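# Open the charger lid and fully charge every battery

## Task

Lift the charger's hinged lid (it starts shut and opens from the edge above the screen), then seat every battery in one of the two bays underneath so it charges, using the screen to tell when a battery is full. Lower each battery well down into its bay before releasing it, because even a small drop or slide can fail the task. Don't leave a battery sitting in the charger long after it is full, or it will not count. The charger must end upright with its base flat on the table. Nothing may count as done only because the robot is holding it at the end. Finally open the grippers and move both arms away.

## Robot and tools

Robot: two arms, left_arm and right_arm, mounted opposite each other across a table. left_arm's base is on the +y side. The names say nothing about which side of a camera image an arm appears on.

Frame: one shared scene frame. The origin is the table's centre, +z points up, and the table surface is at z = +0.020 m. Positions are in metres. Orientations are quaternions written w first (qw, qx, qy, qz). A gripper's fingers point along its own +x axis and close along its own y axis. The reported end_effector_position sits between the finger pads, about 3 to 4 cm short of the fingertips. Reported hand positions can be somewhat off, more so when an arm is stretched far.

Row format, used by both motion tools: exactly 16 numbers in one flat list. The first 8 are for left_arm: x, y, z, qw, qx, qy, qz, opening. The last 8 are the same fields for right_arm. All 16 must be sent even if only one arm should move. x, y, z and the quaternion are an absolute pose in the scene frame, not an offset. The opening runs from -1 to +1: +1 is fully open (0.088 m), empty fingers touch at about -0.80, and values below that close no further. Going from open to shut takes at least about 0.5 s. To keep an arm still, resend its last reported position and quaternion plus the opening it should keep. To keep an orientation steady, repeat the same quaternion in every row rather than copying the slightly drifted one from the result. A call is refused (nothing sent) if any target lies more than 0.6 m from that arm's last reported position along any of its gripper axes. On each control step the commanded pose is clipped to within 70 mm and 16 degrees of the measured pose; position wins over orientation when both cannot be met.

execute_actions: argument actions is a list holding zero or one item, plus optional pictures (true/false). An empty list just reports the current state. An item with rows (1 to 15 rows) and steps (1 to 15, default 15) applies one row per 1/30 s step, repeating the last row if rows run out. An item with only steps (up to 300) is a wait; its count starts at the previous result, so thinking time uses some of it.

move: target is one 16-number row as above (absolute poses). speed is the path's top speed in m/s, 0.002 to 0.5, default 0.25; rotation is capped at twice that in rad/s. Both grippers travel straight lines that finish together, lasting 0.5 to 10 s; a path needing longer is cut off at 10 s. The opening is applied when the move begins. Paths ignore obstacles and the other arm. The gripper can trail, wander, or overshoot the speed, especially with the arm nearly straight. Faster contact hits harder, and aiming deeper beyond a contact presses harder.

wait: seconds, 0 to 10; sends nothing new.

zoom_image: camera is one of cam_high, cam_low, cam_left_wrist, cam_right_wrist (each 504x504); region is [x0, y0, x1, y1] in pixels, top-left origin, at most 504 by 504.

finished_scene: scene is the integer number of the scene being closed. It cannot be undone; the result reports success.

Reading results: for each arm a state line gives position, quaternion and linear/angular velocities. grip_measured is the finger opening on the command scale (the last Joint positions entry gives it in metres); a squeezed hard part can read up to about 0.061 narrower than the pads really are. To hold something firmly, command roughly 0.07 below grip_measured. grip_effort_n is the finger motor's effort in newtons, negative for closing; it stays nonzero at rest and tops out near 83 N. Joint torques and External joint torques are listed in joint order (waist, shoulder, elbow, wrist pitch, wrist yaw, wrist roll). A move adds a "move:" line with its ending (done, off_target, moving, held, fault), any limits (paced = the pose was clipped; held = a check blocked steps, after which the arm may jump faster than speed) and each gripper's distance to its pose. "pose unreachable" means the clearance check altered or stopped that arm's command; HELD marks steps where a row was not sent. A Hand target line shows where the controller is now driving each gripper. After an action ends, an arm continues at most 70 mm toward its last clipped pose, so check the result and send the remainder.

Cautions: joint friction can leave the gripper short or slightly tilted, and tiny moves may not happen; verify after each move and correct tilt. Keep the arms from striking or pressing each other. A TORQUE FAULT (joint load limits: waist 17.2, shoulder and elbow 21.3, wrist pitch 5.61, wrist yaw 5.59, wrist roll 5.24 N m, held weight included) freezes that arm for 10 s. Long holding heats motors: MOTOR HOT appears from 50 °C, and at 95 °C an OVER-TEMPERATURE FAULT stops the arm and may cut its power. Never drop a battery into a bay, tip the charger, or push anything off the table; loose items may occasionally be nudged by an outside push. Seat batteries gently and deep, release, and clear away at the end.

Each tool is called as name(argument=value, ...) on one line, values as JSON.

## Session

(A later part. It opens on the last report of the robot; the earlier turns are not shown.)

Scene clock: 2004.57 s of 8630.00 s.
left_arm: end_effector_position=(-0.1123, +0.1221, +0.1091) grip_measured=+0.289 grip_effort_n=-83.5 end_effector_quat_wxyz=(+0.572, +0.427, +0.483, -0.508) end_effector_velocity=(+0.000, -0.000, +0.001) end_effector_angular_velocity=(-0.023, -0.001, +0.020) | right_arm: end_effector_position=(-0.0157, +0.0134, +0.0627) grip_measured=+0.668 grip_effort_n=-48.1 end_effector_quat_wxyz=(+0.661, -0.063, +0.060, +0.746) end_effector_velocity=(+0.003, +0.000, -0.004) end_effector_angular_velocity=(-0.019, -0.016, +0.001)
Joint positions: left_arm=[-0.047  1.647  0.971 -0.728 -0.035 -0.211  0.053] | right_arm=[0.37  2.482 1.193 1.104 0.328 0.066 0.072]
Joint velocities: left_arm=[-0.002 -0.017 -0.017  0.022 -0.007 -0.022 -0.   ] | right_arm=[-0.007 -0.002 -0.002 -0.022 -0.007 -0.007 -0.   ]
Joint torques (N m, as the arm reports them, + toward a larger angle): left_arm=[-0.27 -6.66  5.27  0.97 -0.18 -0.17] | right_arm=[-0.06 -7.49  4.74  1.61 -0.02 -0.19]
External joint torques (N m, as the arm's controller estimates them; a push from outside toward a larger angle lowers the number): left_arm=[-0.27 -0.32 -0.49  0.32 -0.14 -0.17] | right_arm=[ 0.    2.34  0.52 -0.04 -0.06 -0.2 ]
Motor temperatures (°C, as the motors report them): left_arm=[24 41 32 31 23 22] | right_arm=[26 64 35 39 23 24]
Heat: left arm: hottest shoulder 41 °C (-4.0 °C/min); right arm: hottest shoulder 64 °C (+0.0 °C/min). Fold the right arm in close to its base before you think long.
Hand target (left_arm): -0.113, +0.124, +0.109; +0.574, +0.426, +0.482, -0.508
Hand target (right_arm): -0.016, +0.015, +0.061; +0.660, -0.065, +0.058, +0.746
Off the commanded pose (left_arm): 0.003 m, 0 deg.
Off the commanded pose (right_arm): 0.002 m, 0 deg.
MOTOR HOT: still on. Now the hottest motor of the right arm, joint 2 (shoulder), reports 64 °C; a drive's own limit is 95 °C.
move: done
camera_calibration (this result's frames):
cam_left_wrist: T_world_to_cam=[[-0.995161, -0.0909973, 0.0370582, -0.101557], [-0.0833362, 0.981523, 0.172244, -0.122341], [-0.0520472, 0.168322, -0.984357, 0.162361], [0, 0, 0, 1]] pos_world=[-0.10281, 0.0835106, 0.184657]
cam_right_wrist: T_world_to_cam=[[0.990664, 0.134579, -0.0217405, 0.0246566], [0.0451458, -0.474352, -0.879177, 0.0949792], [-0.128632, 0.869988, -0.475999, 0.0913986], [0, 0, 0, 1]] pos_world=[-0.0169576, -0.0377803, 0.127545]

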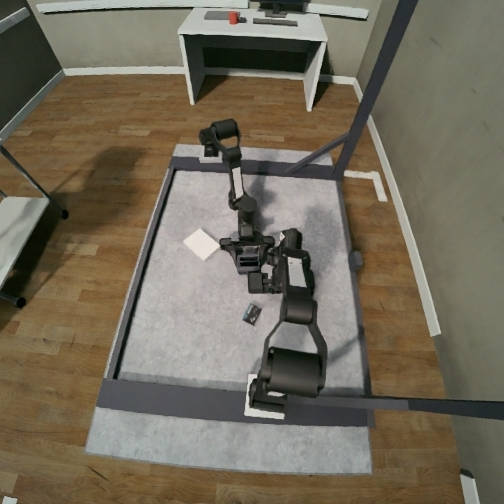

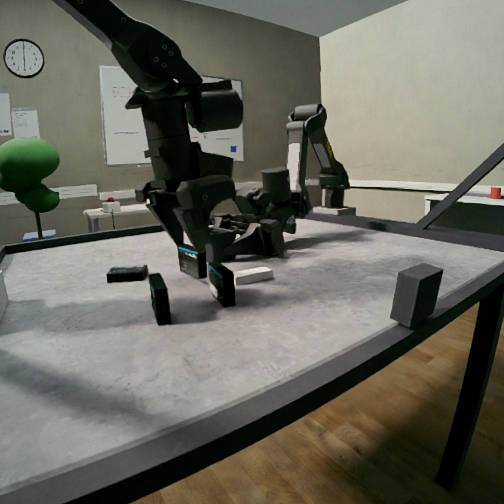

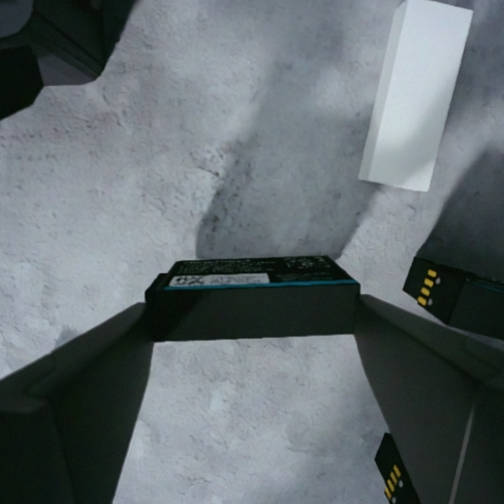

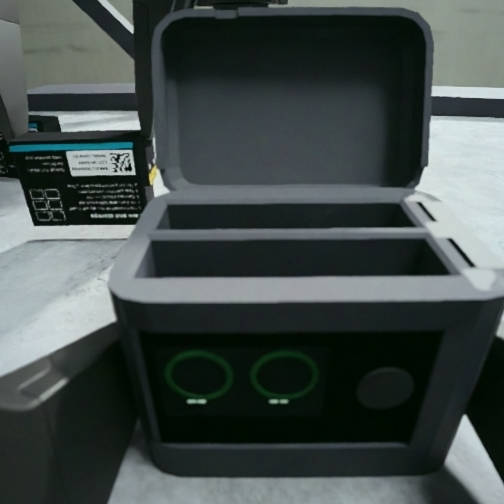

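move(target=[-0.104,0.13,0.098,0.5737,0.4259,0.4814,-0.5076,0.275,-0.016,0.015,0.061,0.66,-0.0653,0.0578,0.746,0.66], speed=0.015)

move(target=[-0.104,0.13,0.09,0.5737,0.4259,0.4814,-0.5076,0.275,-0.016,0.015,0.061,0.66,-0.0653,0.0578,0.746,0.66], speed=0.006)

Scene clock: 2015.07 s of 8630.00 s.
left_arm: end_effector_position=(-0.1055, +0.1271, +0.0992) grip_measured=+0.289 grip_effort_n=-83.5 end_effector_quat_wxyz=(+0.575, +0.425, +0.481, -0.508) end_effector_velocity=(+0.001, +0.005, -0.001) end_effector_angular_velocity=(+0.012, -0.009, -0.008) | right_arm: end_effector_position=(-0.0157, +0.0134, +0.0627) grip_measured=+0.668 grip_effort_n=-48.1 end_effector_quat_wxyz=(+0.661, -0.063, +0.060, +0.746) end_effector_velocity=(+0.003, -0.001, -0.003) end_effector_angular_velocity=(-0.008, -0.028, -0.006)
Joint positions: left_arm=[-0.025  1.64   0.918 -0.675 -0.033 -0.193  0.053] | right_arm=[0.37  2.482 1.193 1.104 0.328 0.066 0.072]
Joint velocities: left_arm=[-0.002 -0.007 -0.012 -0.007 -0.007  0.007 -0.   ] | right_arm=[-0.002 -0.002 -0.007 -0.007  0.007 -0.022 -0.   ]
Joint torques (N m, as the arm reports them, + toward a larger angle): left_arm=[ 0.35 -5.93  5.11  0.99 -0.04  0.21] | right_arm=[-0.13 -7.49  4.72  1.62 -0.03 -0.19]
External joint torques (N m, as the arm's controller estimates them; a push from outside toward a larger angle lowers the number): left_arm=[ 0.39  0.23 -0.47  0.36  0.    0.2 ] | right_arm=[-0.04  2.43  0.46 -0.05 -0.08 -0.19]
Motor temperatures (°C, as the motors report them): left_arm=[24 41 32 31 23 22] | right_arm=[26 64 35 39 23 24]
Heat: left arm: hottest shoulder 41 °C (-3.0 °C/min); right arm: hottest shoulder 64 °C (+0.0 °C/min). Fold the right arm in close to its base before you think long.
Hand target (left_arm): -0.104, +0.130, +0.098; +0.574, +0.426, +0.481, -0.508
Hand target (right_arm): -0.016, +0.015, +0.061; +0.660, -0.065, +0.058, +0.746
Off the commanded pose (left_arm): 0.003 m, 0 deg.
Off the commanded pose (right_arm): 0.002 m, 0 deg.
MOTOR HOT: still on. Now the hottest motor of the right arm, joint 2 (shoulder), reports 64 °C; a drive's own limit is 95 °C.
move: done
camera_calibration (this result's frames):
cam_left_wrist: T_world_to_cam=[[-0.994848, -0.0945908, 0.036479, -0.093389], [-0.0873724, 0.98246, 0.164737, -0.124736], [-0.0514218, 0.160701, -0.985663, 0.153286], [0, 0, 0, 1]] pos_world=[-0.095924, 0.0890807, 0.175044]
cam_right_wrist: T_world_to_cam=[[0.990664, 0.134579, -0.0217405, 0.0246566], [0.0451458, -0.474352, -0.879177, 0.0949792], [-0.128632, 0.869988, -0.475999, 0.0913986], [0, 0, 0, 1]] pos_world=[-0.0169576, -0.0377803, 0.127545]

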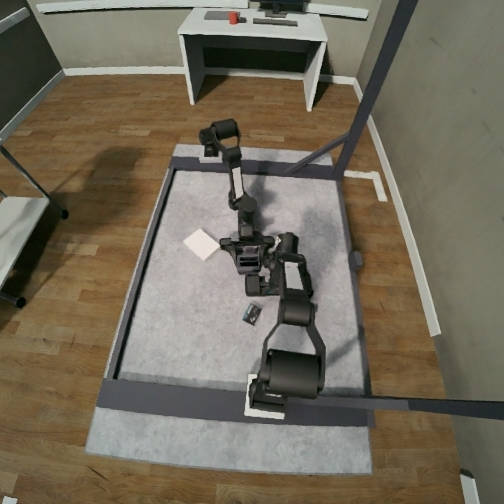

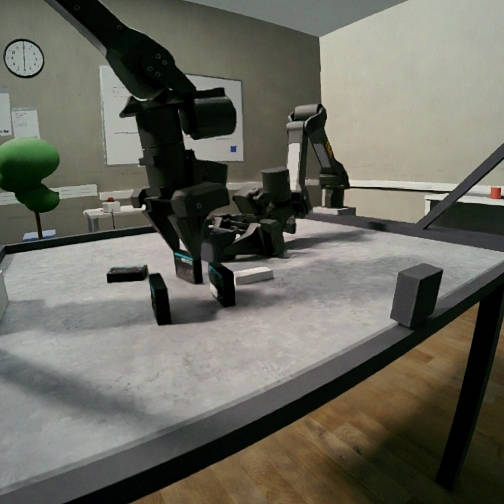

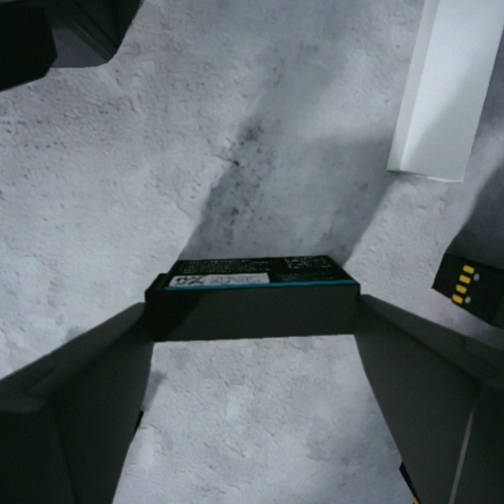

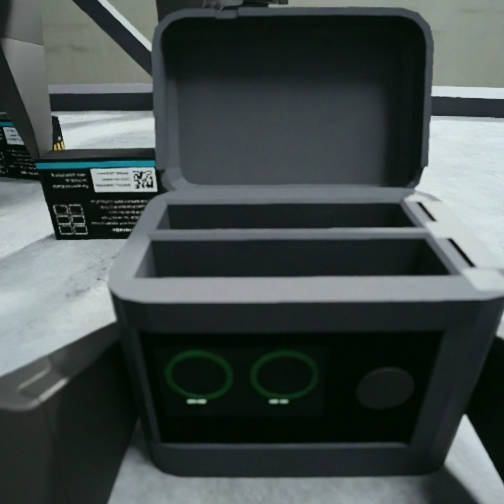

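Scene clock: 2016.90 s of 8630.00 s.
left_arm: end_effector_position=(-0.1051, +0.1241, +0.0981) grip_measured=+0.289 grip_effort_n=-83.5 end_effector_quat_wxyz=(+0.579, +0.418, +0.476, -0.513) end_effector_velocity=(+0.000, +0.001, -0.002) end_effector_angular_velocity=(+0.002, -0.006, +0.006) | right_arm: end_effector_position=(-0.0157, +0.0134, +0.0627) grip_measured=+0.668 grip_effort_n=-48.1 end_effector_quat_wxyz=(+0.661, -0.063, +0.060, +0.746) end_effector_velocity=(-0.004, -0.003, -0.007) end_effector_angular_velocity=(-0.034, -0.020, +0.025)
Joint positions: left_arm=[-0.024  1.637  0.906 -0.643 -0.033 -0.192  0.053] | right_arm=[0.37  2.482 1.193 1.104 0.328 0.066 0.072]
Joint velocities: left_arm=[-0.002  0.002 -0.007  0.007 -0.007 -0.007 -0.   ] | right_arm=[ 0.002 -0.002 -0.002 -0.037 -0.022 -0.007 -0.   ]
Joint torques (N m, as the arm reports them, + toward a larger angle): left_arm=[ 0.09 -4.19  4.02  1.26 -0.07  0.18] | right_arm=[-0.12 -7.44  4.76  1.62 -0.03 -0.18]
External joint torques (N m, as the arm's controller estimates them; a push from outside toward a larger angle lowers the number): left_arm=[ 0.11  1.96 -1.64  0.56 -0.03  0.18] | right_arm=[-0.14  2.48  0.49 -0.04 -0.07 -0.19]
Motor temperatures (°C, as the motors report them): left_arm=[24 41 32 31 23 22] | right_arm=[26 64 35 39 23 24]
Heat: left arm: hottest shoulder 41 °C (-3.0 °C/min); right arm: hottest shoulder 64 °C (+0.0 °C/min). Fold the right arm in close to its base before you think long.
Hand target (left_arm): -0.104, +0.130, +0.090; +0.574, +0.426, +0.481, -0.508
Hand target (right_arm): -0.016, +0.015, +0.061; +0.660, -0.065, +0.058, +0.746
Off the commanded pose (left_arm): 0.010 m, 1 deg.
Off the commanded pose (right_arm): 0.002 m, 0 deg.
MOTOR HOT: still on. Now the hottest motor of the right arm, joint 2 (shoulder), reports 64 °C; a drive's own limit is 95 °C.
move: off_target (left_arm)
camera_calibration (this result's frames):
cam_left_wrist: T_world_to_cam=[[-0.994722, -0.0945276, 0.0399197, -0.0936023], [-0.0879333, 0.985786, 0.143159, -0.119945], [-0.0528848, 0.138894, -0.988894, 0.155565], [0, 0, 0, 1]] pos_world=[-0.0954284, 0.0877854, 0.174745]
cam_right_wrist: T_world_to_cam=[[0.990664, 0.134579, -0.0217405, 0.0246566], [0.0451458, -0.474352, -0.879177, 0.0949792], [-0.128632, 0.869988, -0.475999, 0.0913986], [0, 0, 0, 1]] pos_world=[-0.0169576, -0.0377803, 0.127545]

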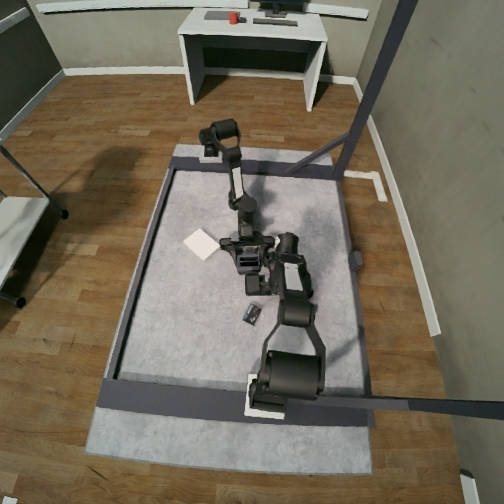

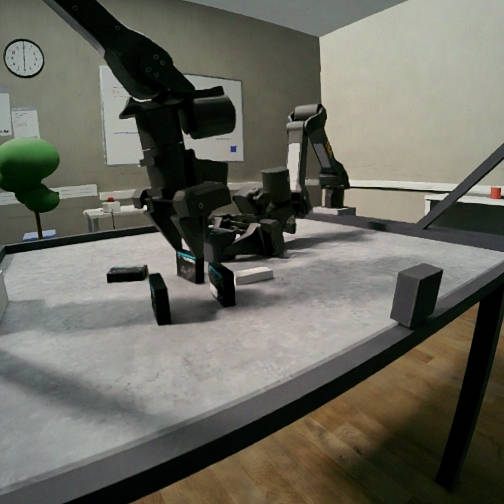

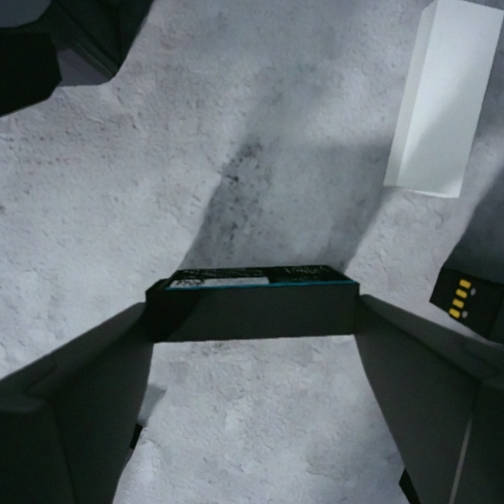

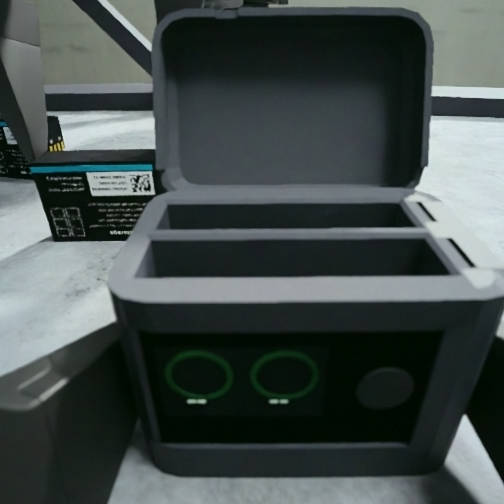

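move(target=[-0.104,0.1295,0.0965,0.5737,0.4259,0.4814,-0.5076,0.275,-0.016,0.015,0.061,0.66,-0.0653,0.0578,0.746,0.66], speed=0.01)

move(target=[-0.104,0.1295,0.0965,0.5737,0.4259,0.4814,-0.5076,0.55,-0.016,0.015,0.061,0.66,-0.0653,0.0578,0.746,0.66], speed=0.01)

move(target=[-0.1,0.135,0.135,0.5737,0.4259,0.4814,-0.5076,0.55,-0.016,0.015,0.061,0.66,-0.0653,0.0578,0.746,0.66], speed=0.08)

Scene clock: 2027.80 s of 8630.00 s.
left_arm: end_effector_position=(-0.1051, +0.1262, +0.0987) grip_measured=+0.289 grip_effort_n=-83.5 end_effector_quat_wxyz=(+0.577, +0.421, +0.478, -0.511) end_effector_velocity=(+0.000, +0.000, +0.002) end_effector_angular_velocity=(-0.003, -0.006, +0.006) | right_arm: end_effector_position=(-0.0157, +0.0134, +0.0627) grip_measured=+0.668 grip_effort_n=-47.7 end_effector_quat_wxyz=(+0.661, -0.063, +0.060, +0.746) end_effector_velocity=(+0.002, -0.001, -0.005) end_effector_angular_velocity=(-0.016, -0.011, +0.016)
Joint positions: left_arm=[-0.024  1.635  0.908 -0.657 -0.033 -0.192  0.053] | right_arm=[0.37  2.482 1.193 1.104 0.328 0.066 0.072]
Joint velocities: left_arm=[-0.002 -0.007  0.002 -0.007 -0.007 -0.007  0.   ] | right_arm=[-0.007  0.002 -0.007 -0.007 -0.022 -0.007 -0.   ]
Joint torques (N m, as the arm reports them, + toward a larger angle): left_arm=[ 0.32 -5.14  6.04  0.26 -0.08  0.2 ] | right_arm=[-0.08 -7.5   4.72  1.63 -0.03 -0.19]
External joint torques (N m, as the arm's controller estimates them; a push from outside toward a larger angle lowers the number): left_arm=[ 0.32  1.01  0.42 -0.41 -0.04  0.19] | right_arm=[ 0.04  2.3   0.53 -0.01 -0.07 -0.2 ]
Motor temperatures (°C, as the motors report them): left_arm=[24 40 32 31 23 22] | right_arm=[26 64 35 39 23 24]
Heat: left arm: hottest shoulder 40 °C (-3.0 °C/min); right arm: hottest shoulder 64 °C (+0.0 °C/min). Fold the right arm in close to its base before you think long.
Hand target (left_arm): -0.104, +0.129, +0.097; +0.574, +0.426, +0.481, -0.508
Hand target (right_arm): -0.016, +0.015, +0.061; +0.660, -0.065, +0.058, +0.746
Off the commanded pose (left_arm): 0.004 m, 1 deg.
Off the commanded pose (right_arm): 0.002 m, 0 deg.
MOTOR HOT: still on. Now the hottest motor of the right arm, joint 2 (shoulder), reports 64 °C; a drive's own limit is 95 °C.
move: done
camera_calibration (this result's frames):
cam_left_wrist: T_world_to_cam=[[-0.994732, -0.0947611, 0.039091, -0.0932757], [-0.0877788, 0.984384, 0.15259, -0.122881], [-0.0529401, 0.148354, -0.987516, 0.1545], [0, 0, 0, 1]] pos_world=[-0.0953914, 0.0892023, 0.174967]
cam_right_wrist: T_world_to_cam=[[0.990664, 0.134579, -0.0217405, 0.0246566], [0.0451458, -0.474352, -0.879177, 0.0949792], [-0.128632, 0.869988, -0.475999, 0.0913986], [0, 0, 0, 1]] pos_world=[-0.0169576, -0.0377803, 0.127545]

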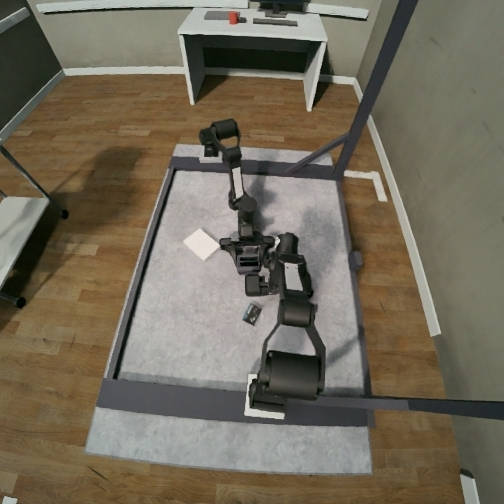

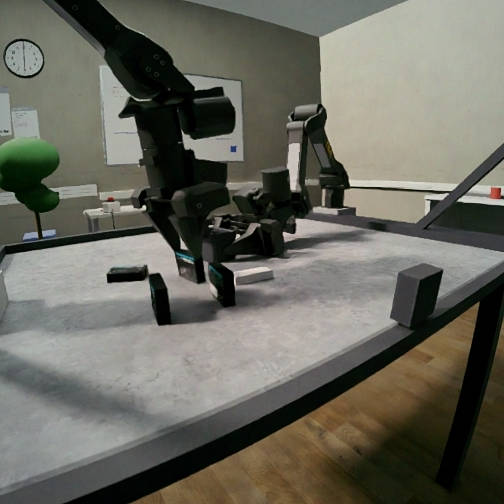

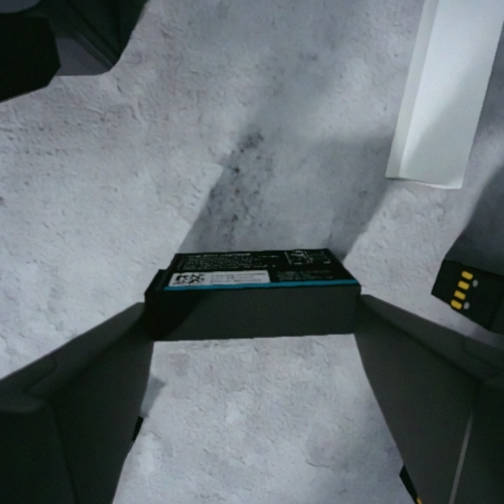

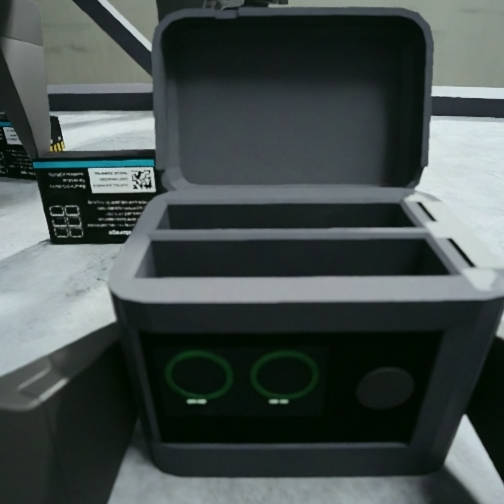

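Scene clock: 2028.80 s of 8630.00 s.
left_arm: end_effector_position=(-0.1051, +0.1274, +0.0984) grip_measured=+0.547 grip_effort_n=13.7 end_effector_quat_wxyz=(+0.576, +0.422, +0.480, -0.510) end_effector_velocity=(+0.002, +0.005, -0.001) end_effector_angular_velocity=(+0.021, -0.007, +0.011) | right_arm: end_effector_position=(-0.0157, +0.0134, +0.0627) grip_measured=+0.668 grip_effort_n=-48.1 end_effector_quat_wxyz=(+0.661, -0.063, +0.060, +0.746) end_effector_velocity=(-0.000, +0.001, +0.003) end_effector_angular_velocity=(+0.004, -0.019, +0.009)
Joint positions: left_arm=[-0.024  1.635  0.908 -0.662 -0.032 -0.192  0.066] | right_arm=[0.37  2.482 1.193 1.104 0.328 0.066 0.072]
Joint velocities: left_arm=[ 0.002 -0.002 -0.002 -0.022 -0.007 -0.007 -0.   ] | right_arm=[-0.002 -0.007  0.002 -0.007 -0.007 -0.022 -0.   ]
Joint torques (N m, as the arm reports them, + toward a larger angle): left_arm=[ 0.23 -5.2   5.93  0.66 -0.11  0.19] | right_arm=[-0.12 -7.49  4.7   1.63 -0.04 -0.19]
External joint torques (N m, as the arm's controller estimates them; a push from outside toward a larger angle lowers the number): left_arm=[ 0.2   0.96  0.26 -0.02 -0.06  0.18] | right_arm=[-0.11  2.57  0.33 -0.07 -0.08 -0.2 ]
Motor temperatures (°C, as the motors report them): left_arm=[24 40 32 31 23 22] | right_arm=[26 64 35 39 23 24]
Heat: left arm: hottest shoulder 40 °C (-3.0 °C/min); right arm: hottest shoulder 64 °C (+0.0 °C/min). Fold the right arm in close to its base before you think long.
Hand target (left_arm): -0.104, +0.130, +0.096; +0.574, +0.426, +0.482, -0.507
Hand target (right_arm): -0.016, +0.015, +0.061; +0.660, -0.065, +0.058, +0.746
Off the commanded pose (left_arm): 0.003 m, 1 deg.
Off the commanded pose (right_arm): 0.002 m, 0 deg.
MOTOR HOT: still on. Now the hottest motor of the right arm, joint 2 (shoulder), reports 64 °C; a drive's own limit is 95 °C.
move: done
camera_calibration (this result's frames):
cam_left_wrist: T_world_to_cam=[[-0.994739, -0.0948996, 0.0385821, -0.0930685], [-0.0877103, 0.983559, 0.157857, -0.12438], [-0.0529284, 0.153643, -0.986708, 0.153366], [0, 0, 0, 1]] pos_world=[-0.0953709, 0.0899397, 0.174553]
cam_right_wrist: T_world_to_cam=[[0.990664, 0.134579, -0.0217405, 0.0246566], [0.0451458, -0.474352, -0.879177, 0.0949792], [-0.128632, 0.869988, -0.475999, 0.0913986], [0, 0, 0, 1]] pos_world=[-0.0169576, -0.0377803, 0.127545]

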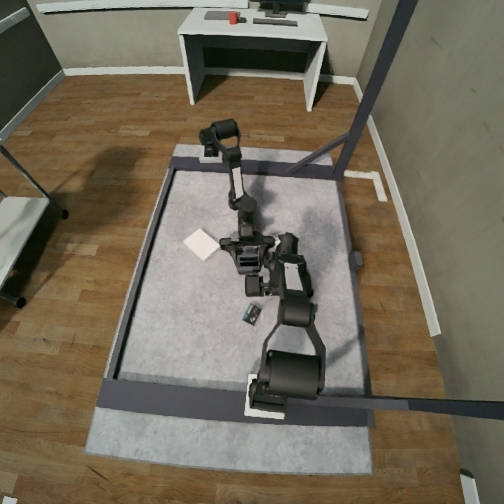

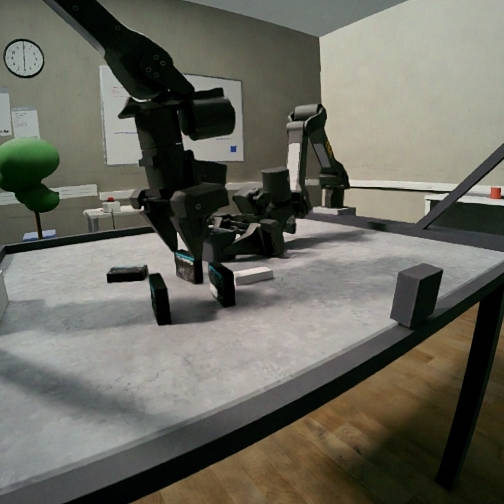

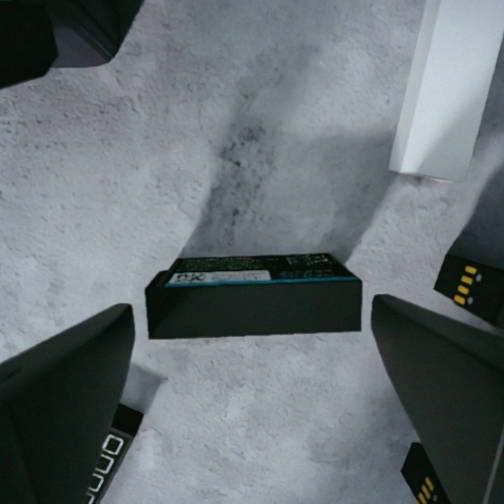

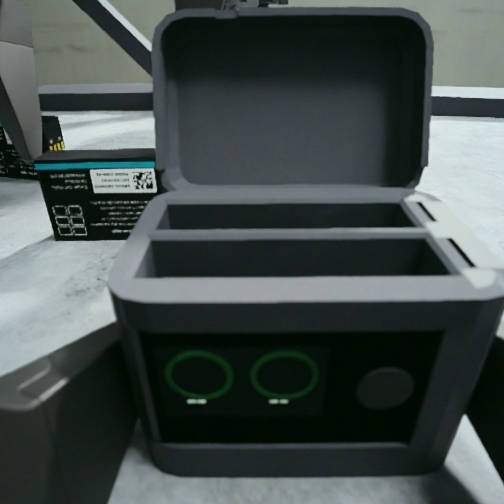

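Scene clock: 2029.67 s of 8630.00 s.
left_arm: end_effector_position=(-0.1005, +0.1368, +0.1309) grip_measured=+0.547 grip_effort_n=14.2 end_effector_quat_wxyz=(+0.573, +0.429, +0.484, -0.504) end_effector_velocity=(+0.001, +0.005, +0.001) end_effector_angular_velocity=(+0.017, -0.009, -0.008) | right_arm: end_effector_position=(-0.0157, +0.0134, +0.0627) grip_measured=+0.668 grip_effort_n=-47.7 end_effector_quat_wxyz=(+0.661, -0.063, +0.060, +0.746) end_effector_velocity=(+0.000, +0.000, -0.002) end_effector_angular_velocity=(-0.006, -0.009, +0.006)
Joint positions: left_arm=[-0.01   1.56   0.975 -0.824 -0.032 -0.179  0.066] | right_arm=[0.37  2.482 1.193 1.104 0.328 0.066 0.072]
Joint velocities: left_arm=[-0.002 -0.007 -0.002 -0.022 -0.007  0.007 -0.   ] | right_arm=[-0.002  0.002  0.002 -0.007 -0.007 -0.007  0.   ]
Joint torques (N m, as the arm reports them, + toward a larger angle): left_arm=[ 0.24 -6.01  7.79  0.59 -0.03  0.2 ] | right_arm=[-0.14 -7.53  4.77  1.61 -0.04 -0.18]
External joint torques (N m, as the arm's controller estimates them; a push from outside toward a larger angle lowers the number): left_arm=[ 0.26 -0.2   1.91 -0.03  0.02  0.2 ] | right_arm=[-0.12  2.37  0.5  -0.05 -0.08 -0.19]
Motor temperatures (°C, as the motors report them): left_arm=[24 40 32 31 23 22] | right_arm=[26 64 35 39 23 24]
Heat: left arm: hottest shoulder 40 °C (-3.0 °C/min); right arm: hottest shoulder 64 °C (+0.0 °C/min). Fold the right arm in close to its base before you think long.
Hand target (left_arm): -0.100, +0.135, +0.135; +0.574, +0.426, +0.481, -0.508
Hand target (right_arm): -0.016, +0.015, +0.061; +0.660, -0.065, +0.058, +0.746
Off the commanded pose (left_arm): 0.004 m, 1 deg.
Off the commanded pose (right_arm): 0.002 m, 0 deg.
MOTOR HOT: still on. Now the hottest motor of the right arm, joint 2 (shoulder), reports 64 °C; a drive's own limit is 95 °C.
move: done
camera_calibration (this result's frames):
cam_left_wrist: T_world_to_cam=[[-0.994771, -0.0965687, 0.0332492, -0.0879881], [-0.089221, 0.980112, 0.177256, -0.140614], [-0.0497053, 0.173363, -0.983603, 0.181448], [0, 0, 0, 1]] pos_world=[-0.0910548, 0.0978639, 0.206322]
cam_right_wrist: T_world_to_cam=[[0.990664, 0.134579, -0.0217405, 0.0246566], [0.0451458, -0.474352, -0.879177, 0.0949792], [-0.128632, 0.869988, -0.475999, 0.0913986], [0, 0, 0, 1]] pos_world=[-0.0169576, -0.0377803, 0.127545]

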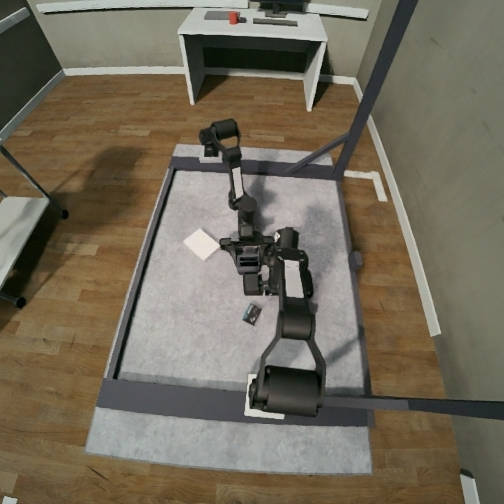

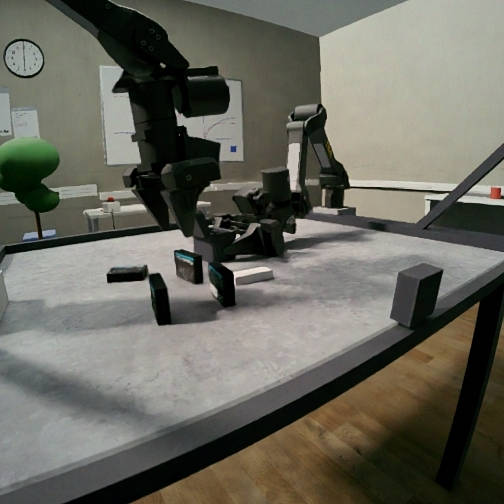

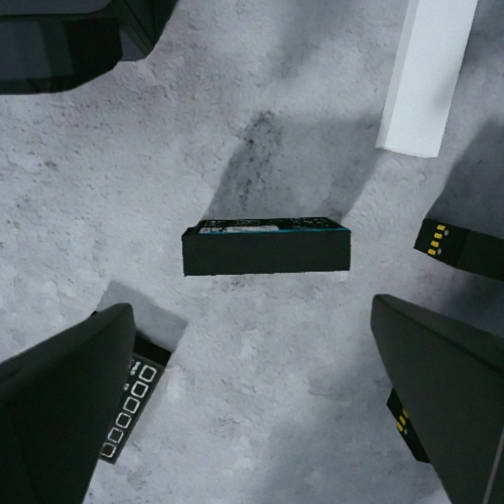

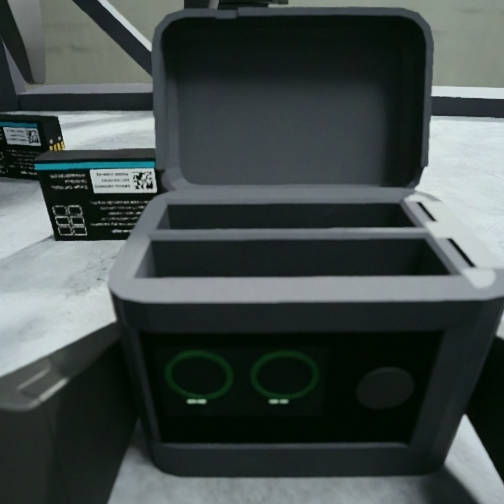

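move(target=[-0.024,0.196,0.12,0.5765,0.1578,0.7935,-0.1147,0.65,-0.016,0.015,0.061,0.66,-0.0653,0.0578,0.746,0.66], speed=0.25)

Scene clock: 2053.03 s of 8630.00 s.
left_arm: end_effector_position=(-0.0250, +0.1967, +0.1214) grip_measured=+0.647 grip_effort_n=13.7 end_effector_quat_wxyz=(+0.580, +0.159, +0.790, -0.121) end_effector_velocity=(+0.001, +0.003, -0.001) end_effector_angular_velocity=(+0.030, -0.019, +0.028) | right_arm: end_effector_position=(-0.0157, +0.0134, +0.0627) grip_measured=+0.668 grip_effort_n=-48.1 end_effector_quat_wxyz=(+0.661, -0.063, +0.060, +0.746) end_effector_velocity=(+0.001, -0.001, -0.003) end_effector_angular_velocity=(-0.012, +0.003, +0.003)
Joint positions: left_arm=[ 0.452  1.686  1.044 -1.146  0.212 -0.74   0.071] | right_arm=[0.37  2.482 1.193 1.104 0.328 0.066 0.072]
Joint velocities: left_arm=[-0.002  0.002 -0.002 -0.007 -0.022 -0.037 -0.   ] | right_arm=[-0.002 -0.002 -0.007 -0.007 -0.007  0.007 -0.   ]
Joint torques (N m, as the arm reports them, + toward a larger angle): left_arm=[ 0.42 -4.09  6.71 -0.14  0.14 -0.15] | right_arm=[-0.14 -7.52  4.8   1.62 -0.04 -0.18]
External joint torques (N m, as the arm's controller estimates them; a push from outside toward a larger angle lowers the number): left_arm=[ 0.42  1.93  1.62 -0.05  0.04 -0.15] | right_arm=[-0.07  2.28  0.62 -0.02 -0.08 -0.19]
Motor temperatures (°C, as the motors report them): left_arm=[24 39 33 30 23 22] | right_arm=[26 64 35 39 23 24]
Heat: left arm: hottest shoulder 39 °C (-2.0 °C/min); right arm: hottest shoulder 64 °C (+0.0 °C/min). Fold the right arm in close to its base before you think long.
Hand target (left_arm): -0.024, +0.196, +0.120; +0.577, +0.157, +0.793, -0.115
Hand target (right_arm): -0.016, +0.015, +0.061; +0.660, -0.065, +0.058, +0.746
Off the commanded pose (left_arm): 0.002 m, 1 deg.
Off the commanded pose (right_arm): 0.002 m, 0 deg.
MOTOR HOT: still on. Now the hottest motor of the right arm, joint 2 (shoulder), reports 64 °C; a drive's own limit is 95 °C.
move: done
camera_calibration (this result's frames):
cam_left_wrist: T_world_to_cam=[[-0.398687, -0.915663, 0.0510995, 0.167081], [-0.719899, 0.346995, 0.601116, -0.133532], [-0.56815, 0.20287, -0.797527, 0.124081], [0, 0, 0, 1]] pos_world=[0.0409798, 0.174152, 0.170688]
cam_right_wrist: T_world_to_cam=[[0.990664, 0.134579, -0.0217405, 0.0246566], [0.0451458, -0.474352, -0.879177, 0.0949792], [-0.128632, 0.869988, -0.475999, 0.0913986], [0, 0, 0, 1]] pos_world=[-0.0169576, -0.0377803, 0.127545]

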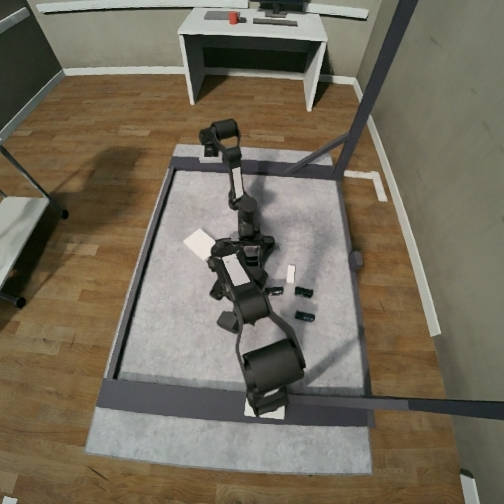

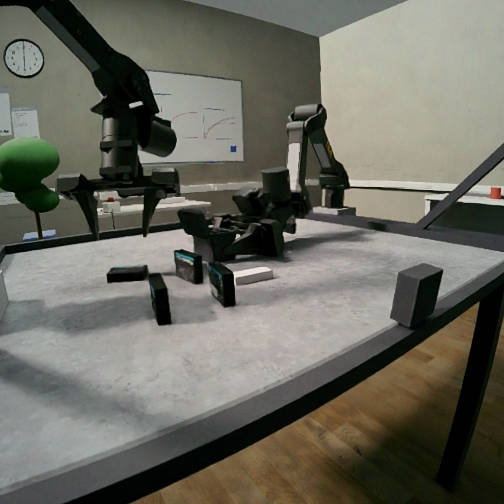

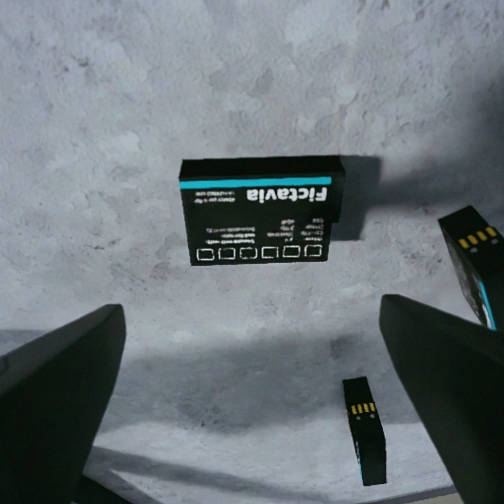

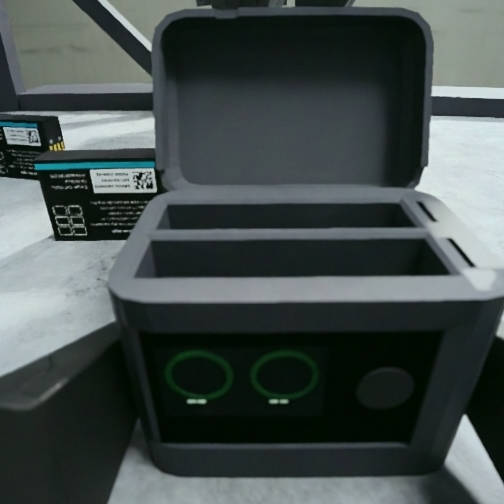

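move(target=[-0.0245,0.1945,0.073,0.5765,0.1578,0.7935,-0.1147,0.65,-0.016,0.015,0.061,0.66,-0.0653,0.0578,0.746,0.66], speed=0.05)

Scene clock: 2074.90 s of 8630.00 s.
left_arm: end_effector_position=(-0.0228, +0.1912, +0.0774) grip_measured=+0.647 grip_effort_n=13.7 end_effector_quat_wxyz=(+0.581, +0.156, +0.789, -0.122) end_effector_velocity=(-0.001, +0.003, -0.001) end_effector_angular_velocity=(+0.012, -0.001, -0.011) | right_arm: end_effector_position=(-0.0157, +0.0134, +0.0627) grip_measured=+0.668 grip_effort_n=-47.7 end_effector_quat_wxyz=(+0.661, -0.063, +0.060, +0.746) end_effector_velocity=(+0.001, -0.001, -0.003) end_effector_angular_velocity=(-0.019, -0.016, +0.006)
Joint positions: left_arm=[ 0.453  1.784  0.965 -0.962  0.214 -0.742  0.071] | right_arm=[0.37  2.482 1.193 1.104 0.328 0.066 0.072]
Joint velocities: left_arm=[-0.002  0.002 -0.002 -0.007 -0.007  0.007  0.   ] | right_arm=[-0.002 -0.007 -0.007 -0.022 -0.007 -0.007 -0.   ]
Joint torques (N m, as the arm reports them, + toward a larger angle): left_arm=[ 0.04 -4.19  4.28  0.26  0.17 -0.15] | right_arm=[-0.11 -7.47  4.74  1.62 -0.03 -0.19]
External joint torques (N m, as the arm's controller estimates them; a push from outside toward a larger angle lowers the number): left_arm=[ 0.02  2.09 -0.29  0.36  0.07 -0.15] | right_arm=[-0.13  2.52  0.45 -0.06 -0.07 -0.2 ]
Motor temperatures (°C, as the motors report them): left_arm=[24 38 33 30 23 22] | right_arm=[26 64 35 39 23 24]
Heat: left arm: hottest shoulder 38 °C (-3.0 °C/min); right arm: hottest shoulder 64 °C (+0.0 °C/min). Fold the right arm in close to its base before you think long.
Hand target (left_arm): -0.024, +0.194, +0.073; +0.576, +0.158, +0.794, -0.115
Hand target (right_arm): -0.016, +0.015, +0.061; +0.660, -0.065, +0.058, +0.746
Off the commanded pose (left_arm): 0.006 m, 1 deg.
Off the commanded pose (right_arm): 0.002 m, 0 deg.
MOTOR HOT: still on. Now the hottest motor of the right arm, joint 2 (shoulder), reports 64 °C; a drive's own limit is 95 °C.
move: done
camera_calibration (this result's frames):
cam_left_wrist: T_world_to_cam=[[-0.395911, -0.916543, 0.0566026, 0.164971], [-0.721391, 0.348569, 0.59841, -0.103738], [-0.568198, 0.196084, -0.799188, 0.0927976], [0, 0, 0, 1]] pos_world=[0.0432058, 0.169167, 0.126903]
cam_right_wrist: T_world_to_cam=[[0.990664, 0.134579, -0.0217405, 0.0246566], [0.0451458, -0.474352, -0.879177, 0.0949792], [-0.128632, 0.869988, -0.475999, 0.0913986], [0, 0, 0, 1]] pos_world=[-0.0169576, -0.0377803, 0.127545]

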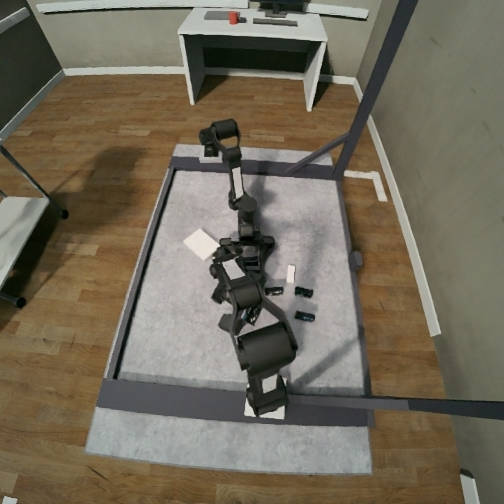

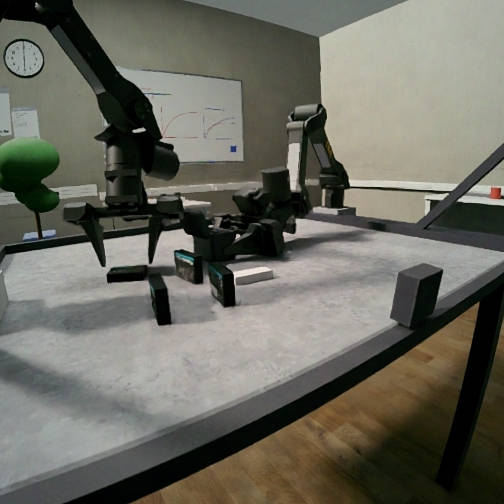

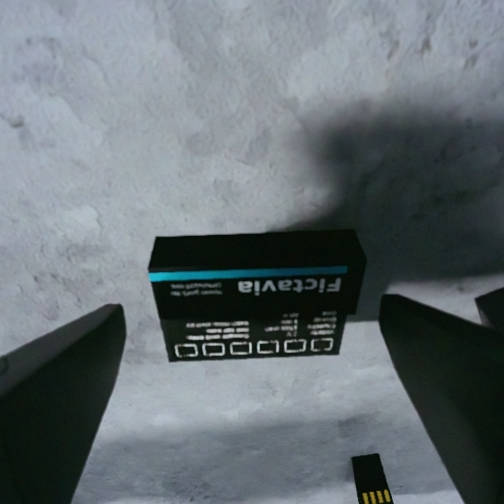

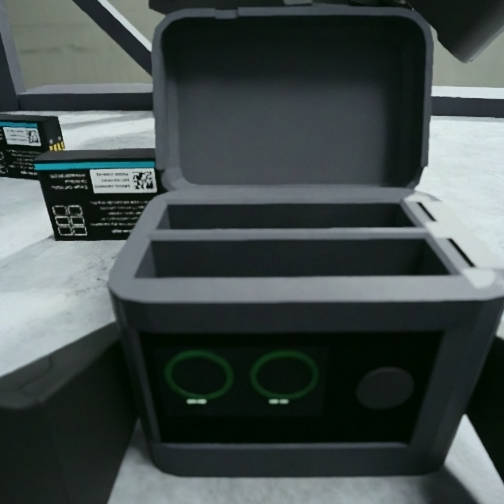

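move(target=[-0.025,0.1935,0.059,0.5765,0.1578,0.7935,-0.1147,0.65,-0.016,0.015,0.061,0.66,-0.0653,0.0578,0.746,0.66], speed=0.02)

Scene clock: 2083.33 s of 8630.00 s.
left_arm: end_effector_position=(-0.0225, +0.1904, +0.0634) grip_measured=+0.647 grip_effort_n=13.7 end_effector_quat_wxyz=(+0.581, +0.155, +0.790, -0.121) end_effector_velocity=(+0.002, +0.001, -0.002) end_effector_angular_velocity=(+0.012, -0.023, +0.014) | right_arm: end_effector_position=(-0.0157, +0.0134, +0.0627) grip_measured=+0.668 grip_effort_n=-47.7 end_effector_quat_wxyz=(+0.661, -0.063, +0.060, +0.746) end_effector_velocity=(+0.001, -0.001, -0.003) end_effector_angular_velocity=(-0.021, -0.013, +0.016)
Joint positions: left_arm=[ 0.453  1.819  0.942 -0.904  0.215 -0.745  0.071] | right_arm=[0.37  2.482 1.193 1.104 0.328 0.066 0.072]
Joint velocities: left_arm=[-0.002  0.002 -0.002  0.007 -0.022 -0.022 -0.   ] | right_arm=[-0.007 -0.007 -0.007 -0.022 -0.022 -0.007  0.   ]
Joint torques (N m, as the arm reports them, + toward a larger angle): left_arm=[-0.32 -4.38  4.04  0.29  0.17 -0.14] | right_arm=[-0.09 -7.53  4.76  1.62 -0.03 -0.19]
External joint torques (N m, as the arm's controller estimates them; a push from outside toward a larger angle lowers the number): left_arm=[-0.32  1.97 -0.37  0.37  0.06 -0.14] | right_arm=[-0.04  2.4   0.5  -0.05 -0.07 -0.2 ]
Motor temperatures (°C, as the motors report them): left_arm=[24 38 33 30 23 22] | right_arm=[26 64 35 39 23 24]
Heat: left arm: hottest shoulder 38 °C (-2.0 °C/min); right arm: hottest shoulder 64 °C (+0.0 °C/min). Fold the right arm in close to its base before you think long.
Hand target (left_arm): -0.025, +0.193, +0.059; +0.577, +0.158, +0.793, -0.115
Hand target (right_arm): -0.016, +0.015, +0.061; +0.660, -0.065, +0.058, +0.746
Off the commanded pose (left_arm): 0.006 m, 1 deg.
Off the commanded pose (right_arm): 0.002 m, 0 deg.
MOTOR HOT: still on. Now the hottest motor of the right arm, joint 2 (shoulder), reports 64 °C; a drive's own limit is 95 °C.
move: done
camera_calibration (this result's frames):
cam_left_wrist: T_world_to_cam=[[-0.393179, -0.917724, 0.0564984, 0.165484], [-0.722597, 0.346409, 0.59821, -0.094496], [-0.568563, 0.194378, -0.799346, 0.0821932], [0, 0, 0, 1]] pos_world=[0.0435142, 0.168626, 0.11288]
cam_right_wrist: T_world_to_cam=[[0.990664, 0.134579, -0.0217405, 0.0246566], [0.0451458, -0.474352, -0.879177, 0.0949792], [-0.128632, 0.869988, -0.475999, 0.0913986], [0, 0, 0, 1]] pos_world=[-0.0169576, -0.0377803, 0.127545]

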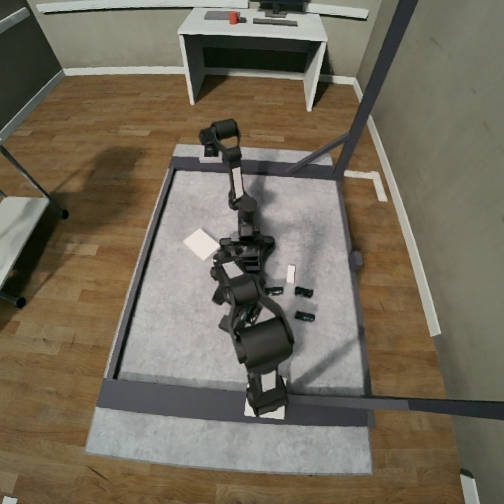

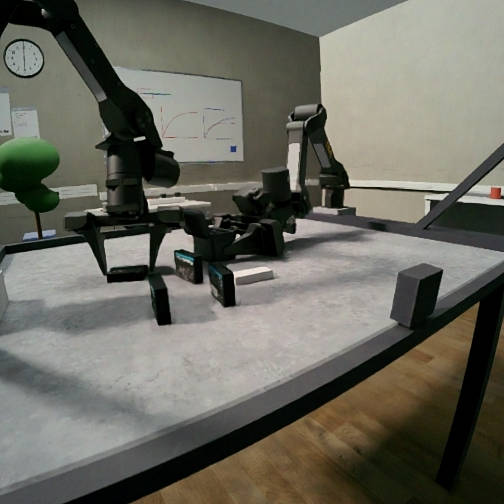

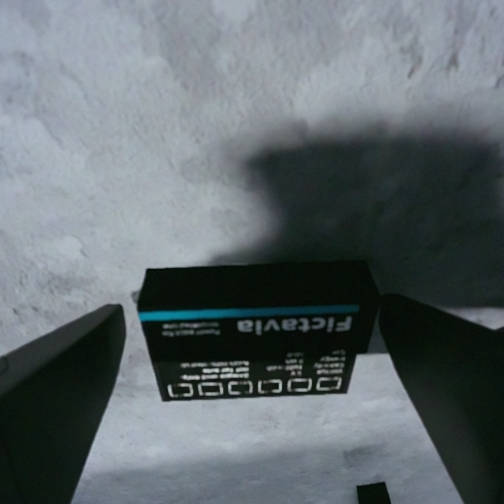

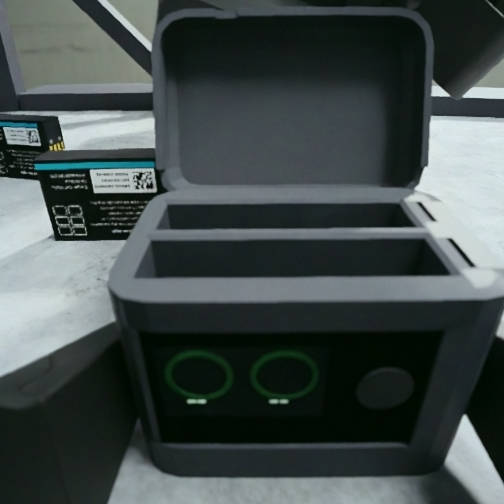

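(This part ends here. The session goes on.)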